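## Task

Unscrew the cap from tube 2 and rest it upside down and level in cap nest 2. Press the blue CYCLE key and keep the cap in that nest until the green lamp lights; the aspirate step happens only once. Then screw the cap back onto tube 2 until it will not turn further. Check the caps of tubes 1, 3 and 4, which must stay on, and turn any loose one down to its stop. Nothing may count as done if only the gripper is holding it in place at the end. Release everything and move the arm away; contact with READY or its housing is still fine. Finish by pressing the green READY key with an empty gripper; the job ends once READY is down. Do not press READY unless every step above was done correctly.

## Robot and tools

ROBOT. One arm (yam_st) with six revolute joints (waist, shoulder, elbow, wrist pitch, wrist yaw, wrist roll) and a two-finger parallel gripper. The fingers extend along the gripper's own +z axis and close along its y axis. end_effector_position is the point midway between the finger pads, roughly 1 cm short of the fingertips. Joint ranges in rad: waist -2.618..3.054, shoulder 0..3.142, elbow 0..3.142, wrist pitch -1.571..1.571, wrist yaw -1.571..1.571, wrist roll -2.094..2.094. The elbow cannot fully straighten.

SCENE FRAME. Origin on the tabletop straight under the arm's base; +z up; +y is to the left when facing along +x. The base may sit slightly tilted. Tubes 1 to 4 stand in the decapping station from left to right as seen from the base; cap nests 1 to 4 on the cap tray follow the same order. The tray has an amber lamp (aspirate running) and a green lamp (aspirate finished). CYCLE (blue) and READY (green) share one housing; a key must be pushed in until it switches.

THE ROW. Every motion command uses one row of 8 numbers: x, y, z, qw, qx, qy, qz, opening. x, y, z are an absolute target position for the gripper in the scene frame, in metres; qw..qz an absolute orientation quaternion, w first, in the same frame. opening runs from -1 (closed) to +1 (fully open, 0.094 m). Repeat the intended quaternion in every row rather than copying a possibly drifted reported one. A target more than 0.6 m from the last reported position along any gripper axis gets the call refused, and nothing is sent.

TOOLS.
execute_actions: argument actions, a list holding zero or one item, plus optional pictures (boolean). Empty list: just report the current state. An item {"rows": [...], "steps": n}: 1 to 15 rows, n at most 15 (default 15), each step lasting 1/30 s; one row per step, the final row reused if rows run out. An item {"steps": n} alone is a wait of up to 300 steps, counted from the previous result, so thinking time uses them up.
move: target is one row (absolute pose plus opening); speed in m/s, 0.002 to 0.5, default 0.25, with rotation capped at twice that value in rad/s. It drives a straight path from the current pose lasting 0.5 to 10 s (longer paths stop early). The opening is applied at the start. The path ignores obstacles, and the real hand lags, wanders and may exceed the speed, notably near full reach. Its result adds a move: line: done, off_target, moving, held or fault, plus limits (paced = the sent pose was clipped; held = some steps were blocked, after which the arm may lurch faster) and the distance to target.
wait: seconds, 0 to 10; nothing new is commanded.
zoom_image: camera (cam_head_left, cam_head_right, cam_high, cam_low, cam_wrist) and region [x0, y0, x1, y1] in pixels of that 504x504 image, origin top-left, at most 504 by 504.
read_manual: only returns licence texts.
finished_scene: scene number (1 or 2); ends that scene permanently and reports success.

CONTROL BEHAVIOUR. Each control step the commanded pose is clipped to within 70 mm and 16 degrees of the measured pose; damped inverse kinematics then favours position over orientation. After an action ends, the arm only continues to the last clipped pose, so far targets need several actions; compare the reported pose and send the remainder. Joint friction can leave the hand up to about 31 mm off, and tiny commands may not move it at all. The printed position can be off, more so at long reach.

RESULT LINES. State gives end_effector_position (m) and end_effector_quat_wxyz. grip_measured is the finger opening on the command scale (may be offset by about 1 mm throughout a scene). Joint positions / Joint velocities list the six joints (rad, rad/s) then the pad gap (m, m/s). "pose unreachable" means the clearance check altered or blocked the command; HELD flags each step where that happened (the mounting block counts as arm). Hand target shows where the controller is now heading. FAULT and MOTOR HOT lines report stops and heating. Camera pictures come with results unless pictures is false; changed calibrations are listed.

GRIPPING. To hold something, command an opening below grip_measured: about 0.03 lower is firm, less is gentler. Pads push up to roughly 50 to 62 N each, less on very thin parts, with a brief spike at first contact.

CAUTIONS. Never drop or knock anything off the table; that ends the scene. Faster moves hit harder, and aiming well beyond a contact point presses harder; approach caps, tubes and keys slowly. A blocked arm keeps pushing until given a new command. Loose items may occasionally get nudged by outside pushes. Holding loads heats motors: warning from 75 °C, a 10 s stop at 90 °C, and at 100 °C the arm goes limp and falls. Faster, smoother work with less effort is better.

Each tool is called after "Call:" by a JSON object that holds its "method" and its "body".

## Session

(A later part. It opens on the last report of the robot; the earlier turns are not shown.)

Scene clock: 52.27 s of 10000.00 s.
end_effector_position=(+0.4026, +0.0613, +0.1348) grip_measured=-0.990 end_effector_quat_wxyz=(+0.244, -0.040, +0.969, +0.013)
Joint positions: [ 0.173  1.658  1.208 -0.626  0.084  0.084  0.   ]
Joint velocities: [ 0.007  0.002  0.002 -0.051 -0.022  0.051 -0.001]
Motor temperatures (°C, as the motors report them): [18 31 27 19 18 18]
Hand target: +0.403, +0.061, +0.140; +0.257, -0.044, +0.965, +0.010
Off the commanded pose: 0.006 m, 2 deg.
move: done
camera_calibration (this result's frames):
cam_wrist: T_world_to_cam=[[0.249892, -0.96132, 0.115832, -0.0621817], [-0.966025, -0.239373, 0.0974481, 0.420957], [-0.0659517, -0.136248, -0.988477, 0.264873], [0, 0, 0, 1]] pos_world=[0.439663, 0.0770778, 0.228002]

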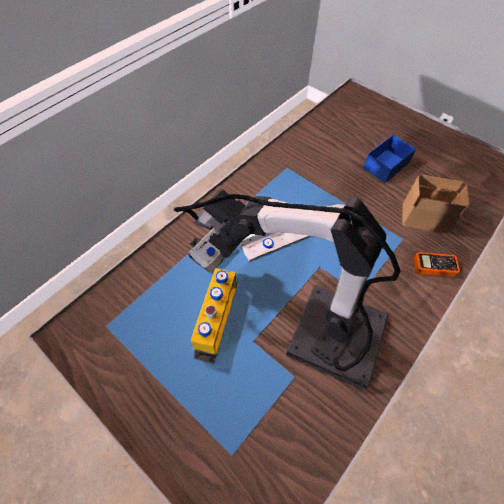

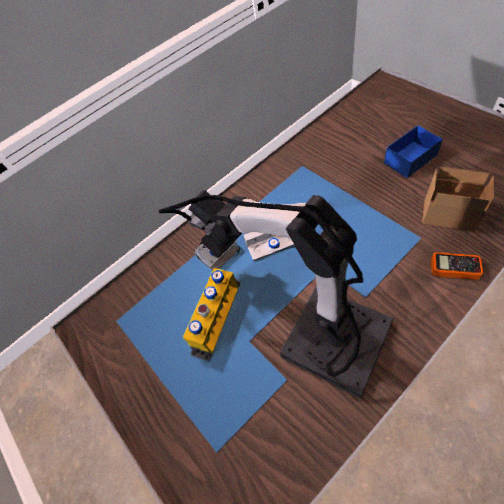

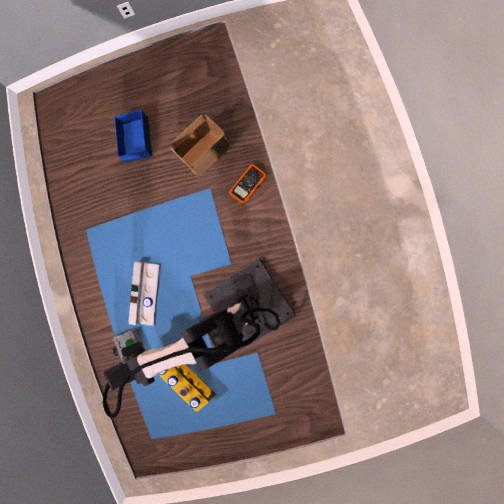

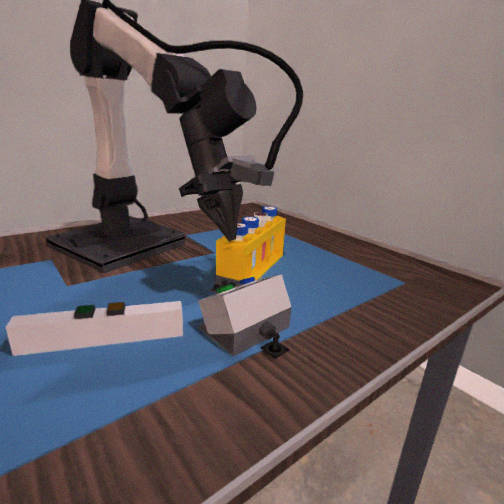

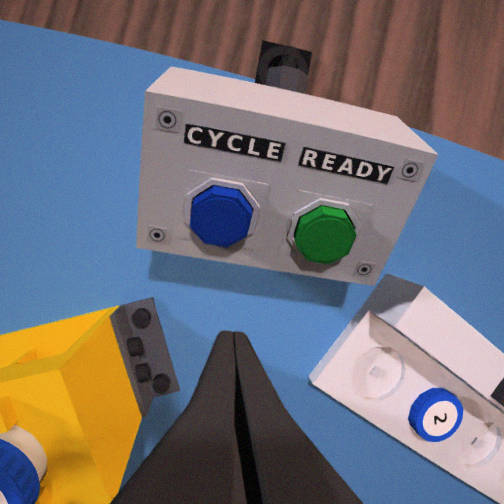

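Call:
{"method": "zoom_image", "body": {"camera": "cam_wrist", "region": [340,320,504,484]}}

Call:
{"method": "move", "body": {"target": [0.434,0.073,0.088,0.2586,-0.0421,0.965,0.0113,-1], "speed": 0.1}}

Region (340, 320, 504, 484) of cam_wrist's 504x504 image, scaled by 3.073, with more detail than that image has.

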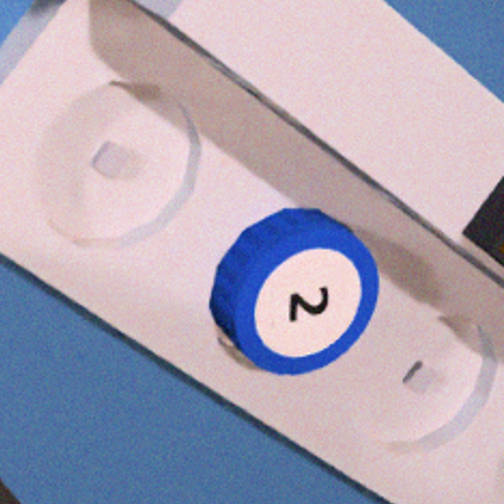

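Scene clock: 54.20 s of 10000.00 s.
end_effector_position=(+0.4327, +0.0707, +0.0927) grip_measured=-0.990 end_effector_quat_wxyz=(+0.258, -0.041, +0.965, +0.013)
Joint positions: [ 0.179  1.801  1.187 -0.433  0.089  0.083  0.   ]
Joint velocities: [-0.012 -0.012 -0.012 -0.037  0.022  0.081 -0.001]
Motor temperatures (°C, as the motors report them): [18 31 27 19 18 18]
Hand target: +0.433, +0.073, +0.088; +0.258, -0.042, +0.965, +0.011
Off the commanded pose: 0.005 m, 0 deg.
move: done
camera_calibration (this result's frames):
cam_wrist: T_world_to_cam=[[0.24884, -0.960852, 0.121825, -0.0558952], [-0.967842, -0.241892, 0.069071, 0.460028], [-0.0368985, -0.135095, -0.990145, 0.214063], [0, 0, 0, 1]] pos_world=[0.467041, 0.0864889, 0.186988]

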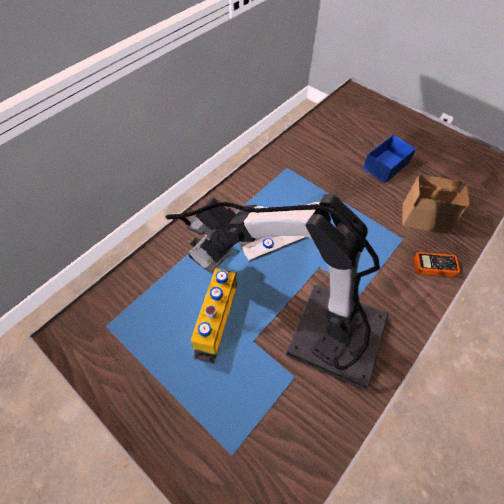

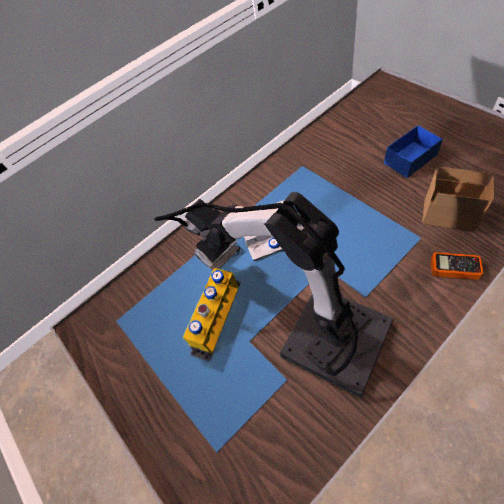

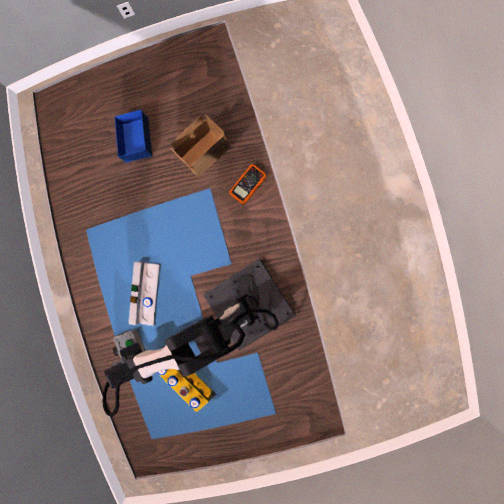

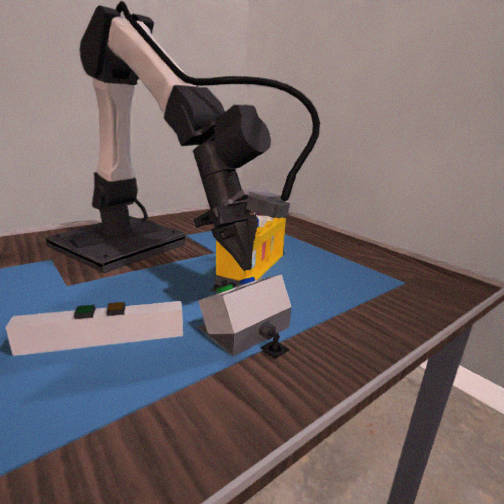

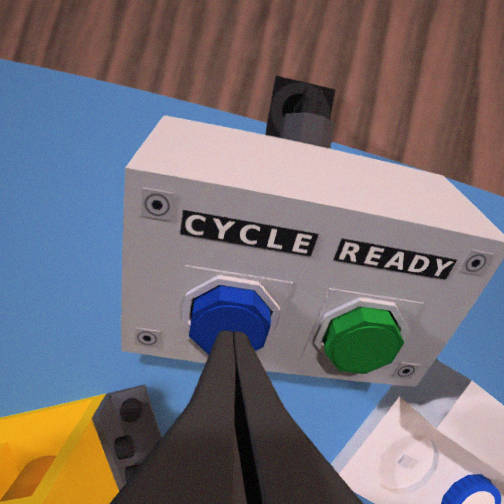

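Call:
{"method": "move", "body": {"target": [0.438,0.072,0.064,0.2586,-0.0421,0.965,0.0113,-1], "speed": 0.025}}

Scene clock: 56.07 s of 10000.00 s.
end_effector_position=(+0.4357, +0.0719, +0.0771) grip_measured=-0.990 end_effector_quat_wxyz=(+0.260, -0.041, +0.965, +0.013)
Joint positions: [ 0.179  1.832  1.157 -0.365  0.09   0.083  0.   ]
Joint velocities: [ 0.007  0.017  0.007 -0.051  0.007  0.037 -0.001]
Motor temperatures (°C, as the motors report them): [18 31 27 20 18 18]
Hand target: +0.437, +0.072, +0.064; +0.258, -0.042, +0.965, +0.011
Off the commanded pose: 0.013 m, 0 deg.
move: off_target
camera_calibration (this result's frames):
cam_wrist: T_world_to_cam=[[0.247744, -0.961058, 0.122435, -0.0531384], [-0.968318, -0.241539, 0.0633925, 0.464876], [-0.031351, -0.134261, -0.99045, 0.196379], [0, 0, 0, 1]] pos_world=[0.469469, 0.0875827, 0.17154]

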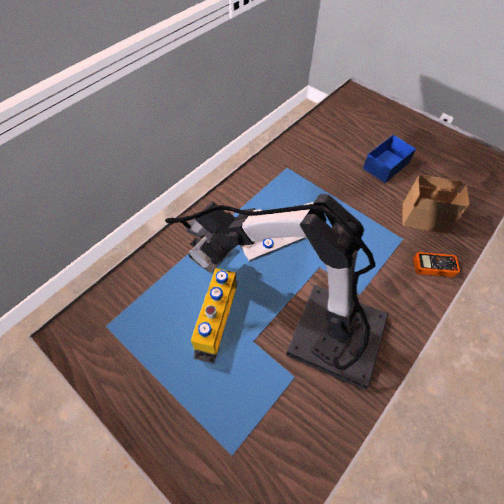

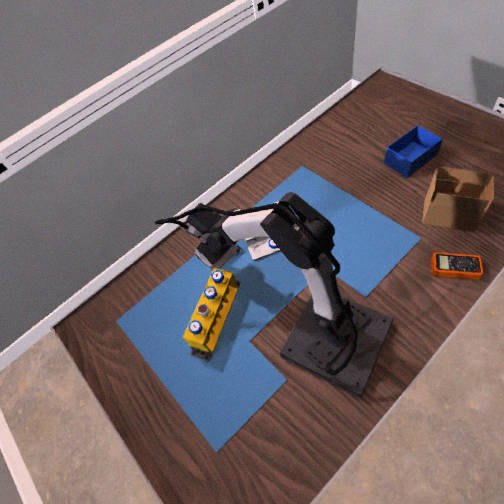

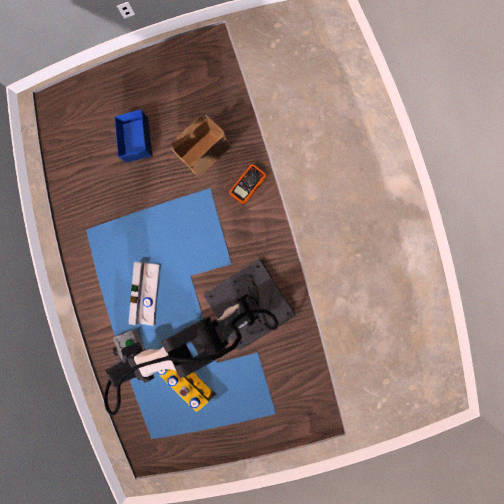

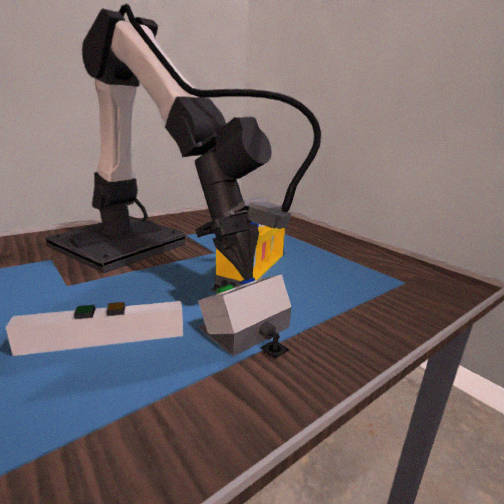

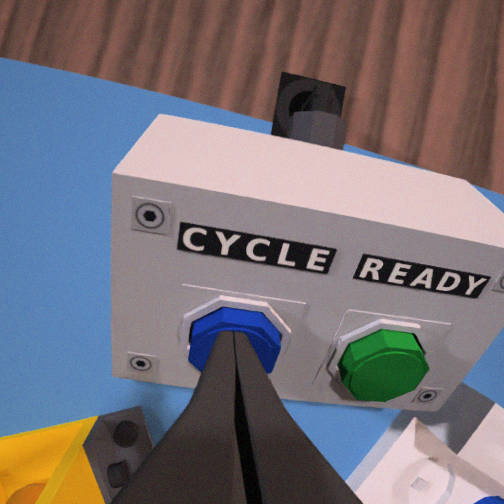

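Call:
{"method": "move", "body": {"target": [0.444,0.072,0.057,0.2586,-0.0421,0.965,0.0113,-1], "speed": 0.025}}

Scene clock: 57.50 s of 10000.00 s.
end_effector_position=(+0.4379, +0.0721, +0.0724) grip_measured=-0.990 end_effector_quat_wxyz=(+0.261, -0.041, +0.965, +0.012)
Joint positions: [ 0.179  1.848  1.157 -0.35   0.092  0.083  0.   ]
Joint velocities: [-0.002 -0.027  0.017 -0.037 -0.081 -0.037 -0.001]
Motor temperatures (°C, as the motors report them): [18 31 27 20 18 18]
Hand target: +0.443, +0.072, +0.057; +0.259, -0.042, +0.965, +0.011
Off the commanded pose: 0.017 m, 0 deg.
move: off_target
camera_calibration (this result's frames):
cam_wrist: T_world_to_cam=[[0.246404, -0.961109, 0.12472, -0.0525219], [-0.968667, -0.240096, 0.0635403, 0.467443], [-0.0311242, -0.136469, -0.990155, 0.191908], [0, 0, 0, 1]] pos_world=[0.471711, 0.0879416, 0.166867]

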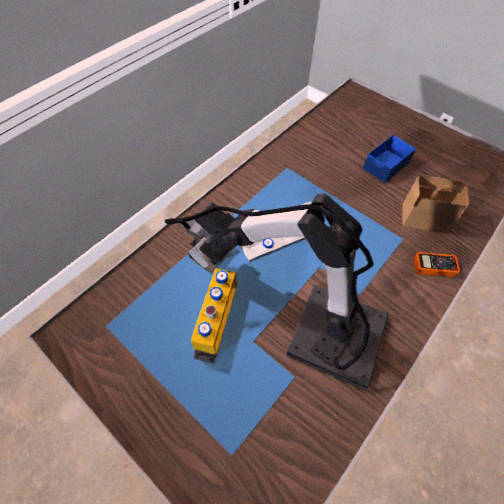

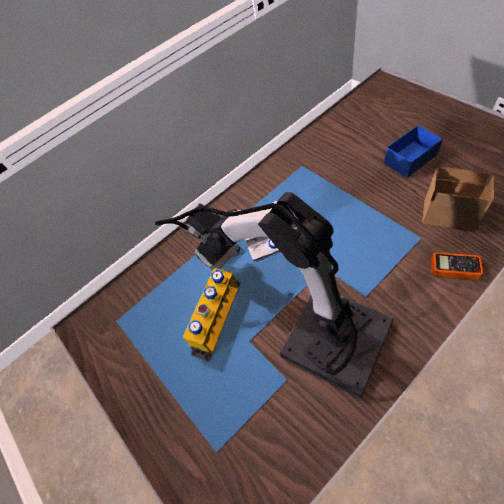

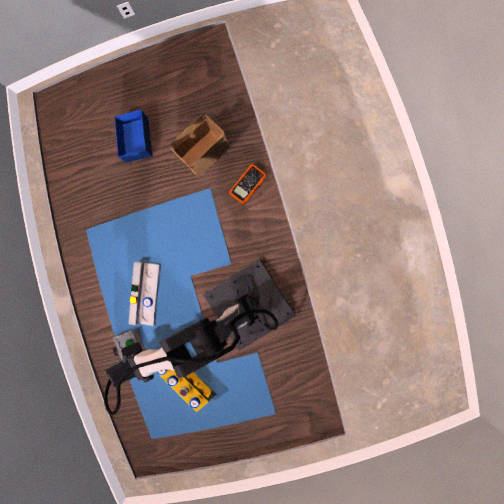

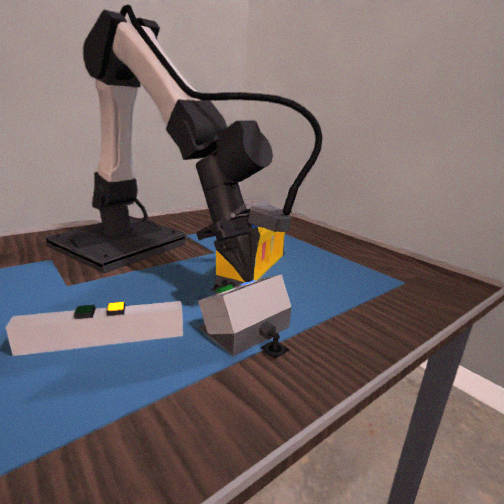

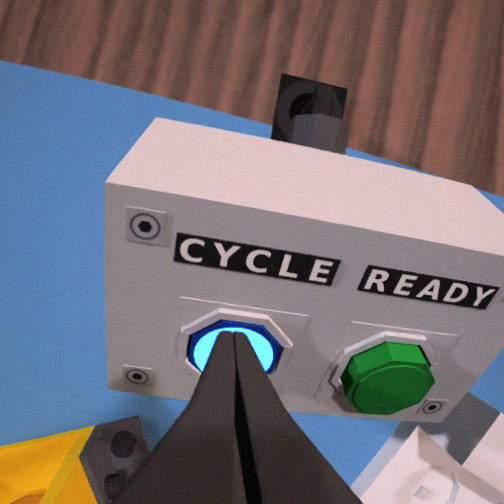

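Call:
{"method": "move", "body": {"target": [0.41,0.05,0.13,0.2586,-0.0421,0.965,0.0113,-1], "speed": 0.2}}

Call:
{"method": "move", "body": {"target": [0.351,-0.099,0.07,0,0.199,0.98,0,-0.05], "speed": 0.25}}

Scene clock: 59.23 s of 10000.00 s.
end_effector_position=(+0.4085, +0.0509, +0.1214) grip_measured=-0.990 end_effector_quat_wxyz=(+0.250, -0.040, +0.967, +0.009)
Joint positions: [ 0.142  1.675  1.168 -0.552  0.079  0.053  0.   ]
Joint velocities: [ 0.017  0.007 -0.022 -0.066  0.037 -0.066 -0.001]
Motor temperatures (°C, as the motors report them): [18 31 27 20 18 18]
Hand target: +0.411, +0.050, +0.130; +0.259, -0.042, +0.965, +0.011
Off the commanded pose: 0.009 m, 1 deg.
move: done
camera_calibration (this result's frames):
cam_wrist: T_world_to_cam=[[0.245595, -0.961133, 0.126121, -0.0715856], [-0.967962, -0.236136, 0.0853806, 0.427624], [-0.0522803, -0.143049, -0.988334, 0.245352], [0, 0, 0, 1]] pos_world=[0.444332, 0.0672717, 0.215007]

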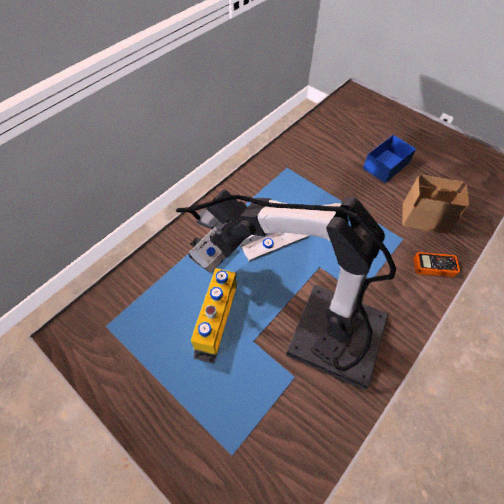

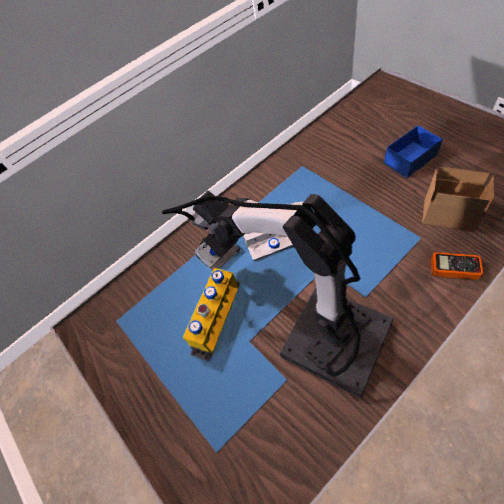

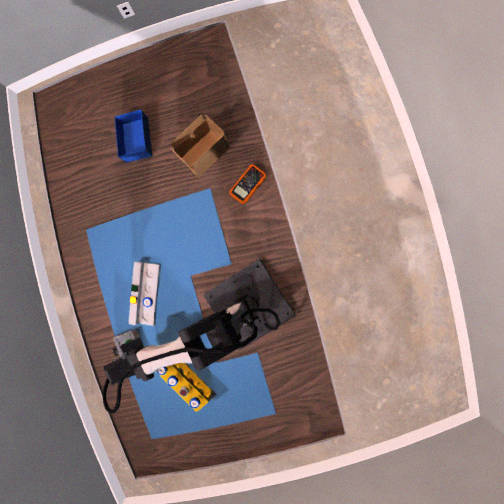

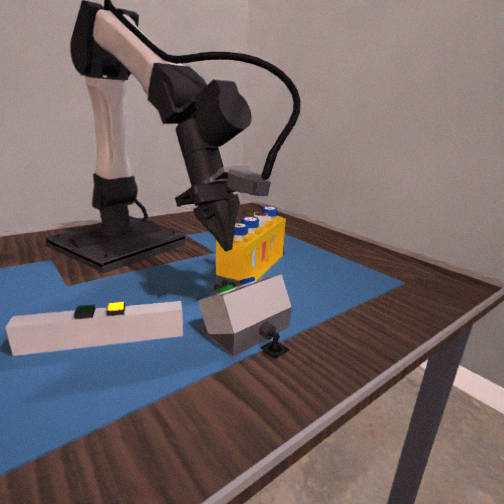

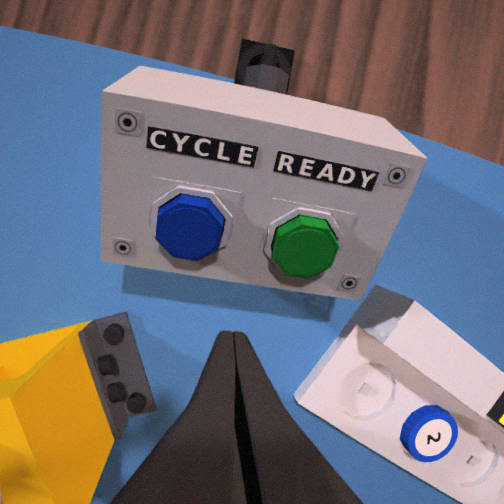

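Scene clock: 61.13 s of 10000.00 s.
end_effector_position=(+0.3507, -0.0995, +0.0697) grip_measured=-0.052 end_effector_quat_wxyz=(+0.004, +0.195, +0.981, -0.001)
Joint positions: [-0.28   1.929  1.424 -1.036  0.035  0.136  0.045]
Joint velocities: [ 0.012  0.012  0.012 -0.037  0.007  0.022  0.   ]
Motor temperatures (°C, as the motors report them): [18 31 27 20 18 18]
Hand target: +0.352, -0.100, +0.070; +0.001, +0.201, +0.980, +0.002
Off the commanded pose: 0.001 m, 1 deg.
move: done
camera_calibration (this result's frames):
cam_wrist: T_world_to_cam=[[-0.184076, -0.982507, 0.0282017, -0.0400258], [-0.821677, 0.169563, 0.544146, 0.297586], [-0.539409, 0.0769915, -0.838516, 0.352017], [0, 0, 0, 1]] pos_world=[0.427033, -0.116888, 0.134371]

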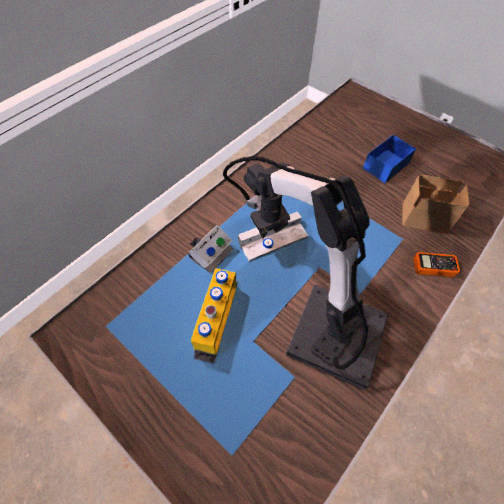

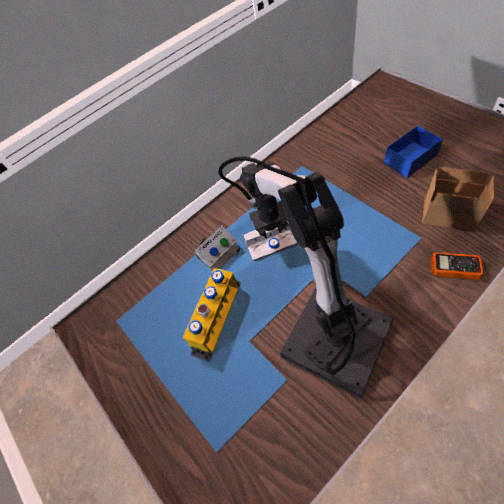

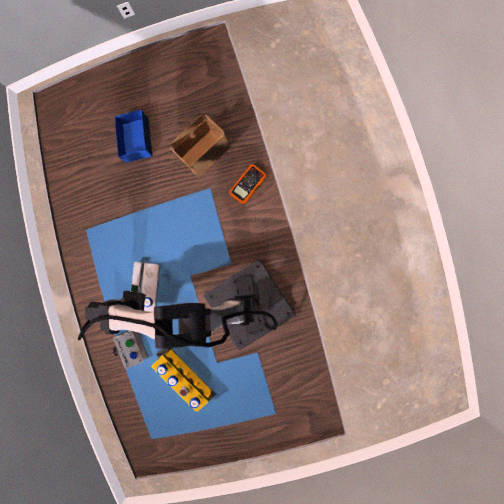

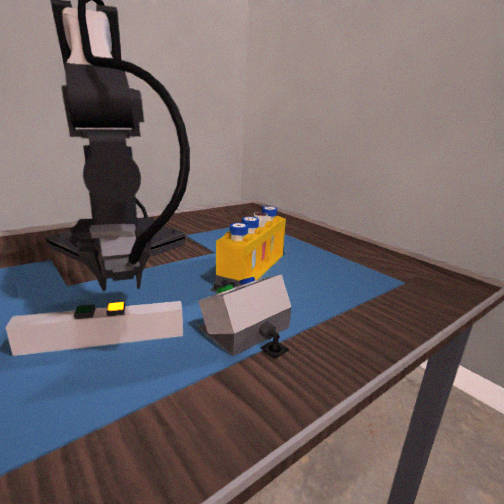

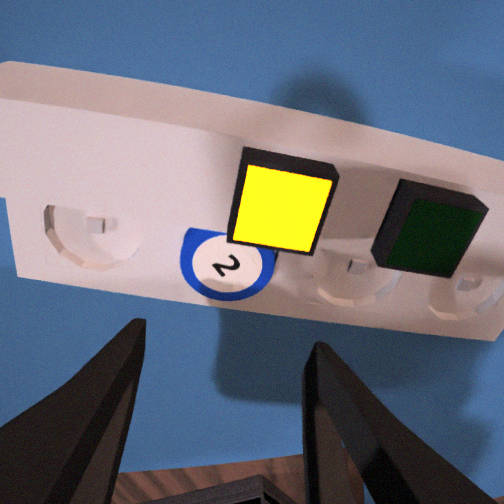

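Call:
{"method": "wait", "body": {"seconds": 4}}

Scene clock: 65.60 s of 10000.00 s.
end_effector_position=(+0.3500, -0.0993, +0.0697) grip_measured=-0.052 end_effector_quat_wxyz=(+0.003, +0.195, +0.981, -0.001)
Joint positions: [-0.28   1.929  1.424 -1.038  0.035  0.136  0.045]
Joint velocities: [-0.002 -0.007 -0.002 -0.037 -0.007 -0.022  0.001]
Motor temperatures (°C, as the motors report them): [18 31 28 20 18 18]
Hand target: +0.352, -0.100, +0.070; +0.001, +0.201, +0.980, +0.002
Off the commanded pose: 0.001 m, 1 deg.
Steps of this call (steps 1 to 134: nothing new was sent). Readings (end_effector_position):
1: (+0.3506, -0.0994, +0.0697)
2: (+0.3504, -0.0994, +0.0697)
4: (+0.3503, -0.0994, +0.0697)
8: (+0.3501, -0.0993, +0.0697)
134: the state above
camera_calibration (this result's frames):
cam_wrist: T_world_to_cam=[[-0.183913, -0.982543, 0.0280131, -0.0400268], [-0.820285, 0.169119, 0.54638, 0.296352], [-0.54158, 0.0775075, -0.837069, 0.352368], [0, 0, 0, 1]] pos_world=[0.426567, -0.116758, 0.134157]

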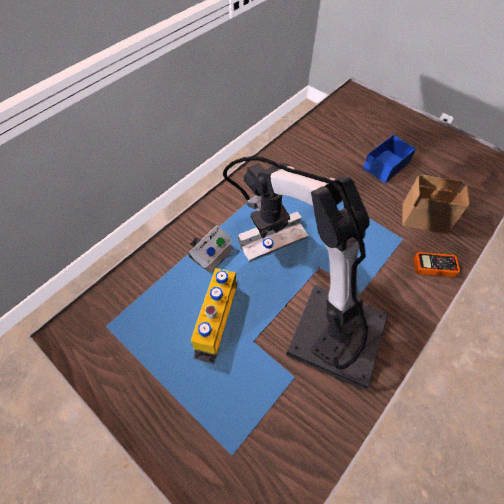

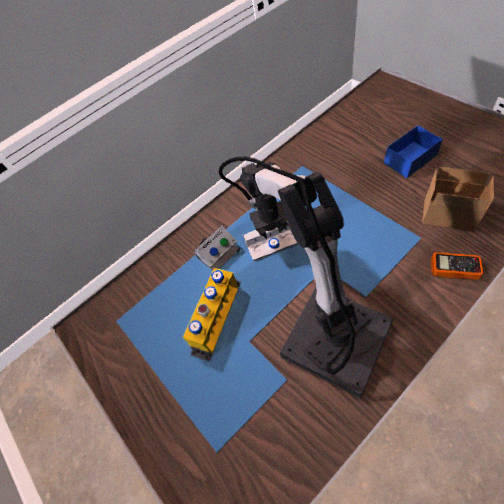

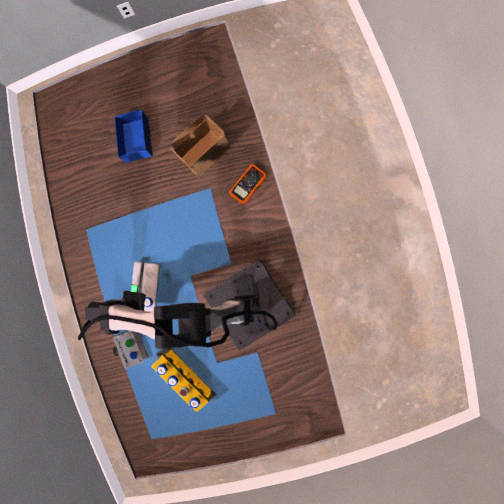

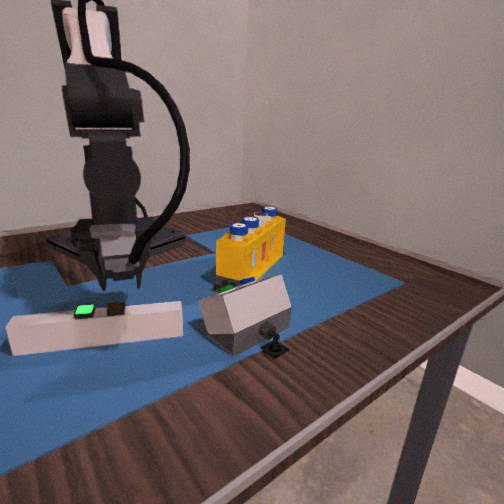

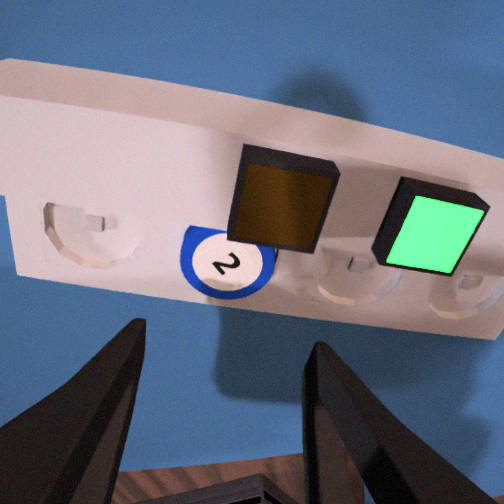

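Call:
{"method": "move", "body": {"target": [0.349,-0.097,0.013,0,0.199,0.98,0,-0.05], "speed": 0.05}}

Scene clock: 67.50 s of 10000.00 s.
end_effector_position=(+0.3495, -0.0974, +0.0200) grip_measured=-0.052 end_effector_quat_wxyz=(+0.003, +0.195, +0.981, -0.001)
Joint positions: [-0.28   1.995  1.307 -0.855  0.035  0.136  0.045]
Joint velocities: [ 0.002 -0.012  0.007  0.037 -0.066  0.007 -0.   ]
Motor temperatures (°C, as the motors report them): [18 31 28 20 18 18]
Hand target: +0.348, -0.097, +0.013; -0.000, +0.199, +0.980, -0.000
Off the commanded pose: 0.007 m, 1 deg.
move: done
camera_calibration (this result's frames):
cam_wrist: T_world_to_cam=[[-0.183936, -0.982538, 0.0280401, -0.0368348], [-0.820484, 0.169182, 0.546061, 0.322845], [-0.54127, 0.0774338, -0.837276, 0.310125], [0, 0, 0, 1]] pos_world=[0.425975, -0.114825, 0.0843998]

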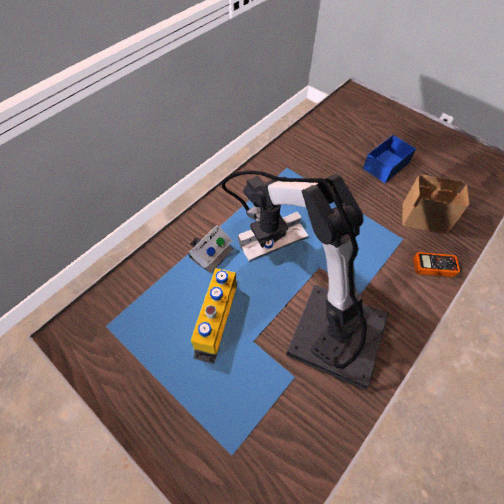

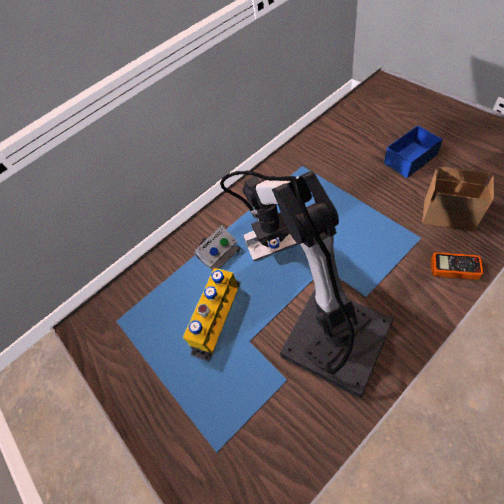

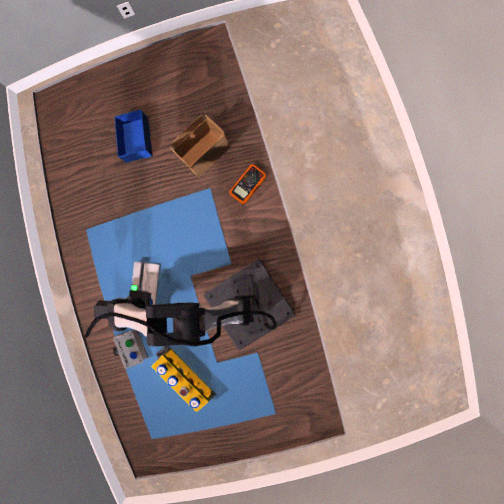

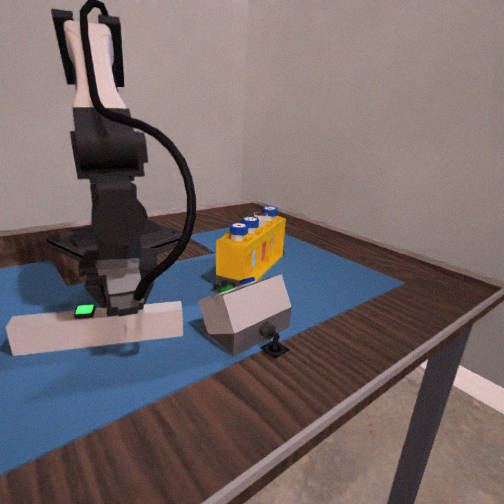

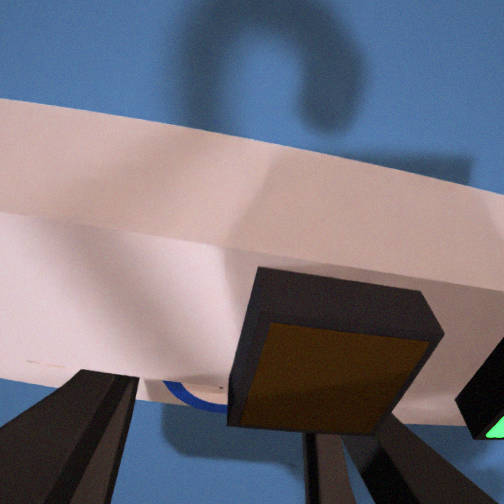

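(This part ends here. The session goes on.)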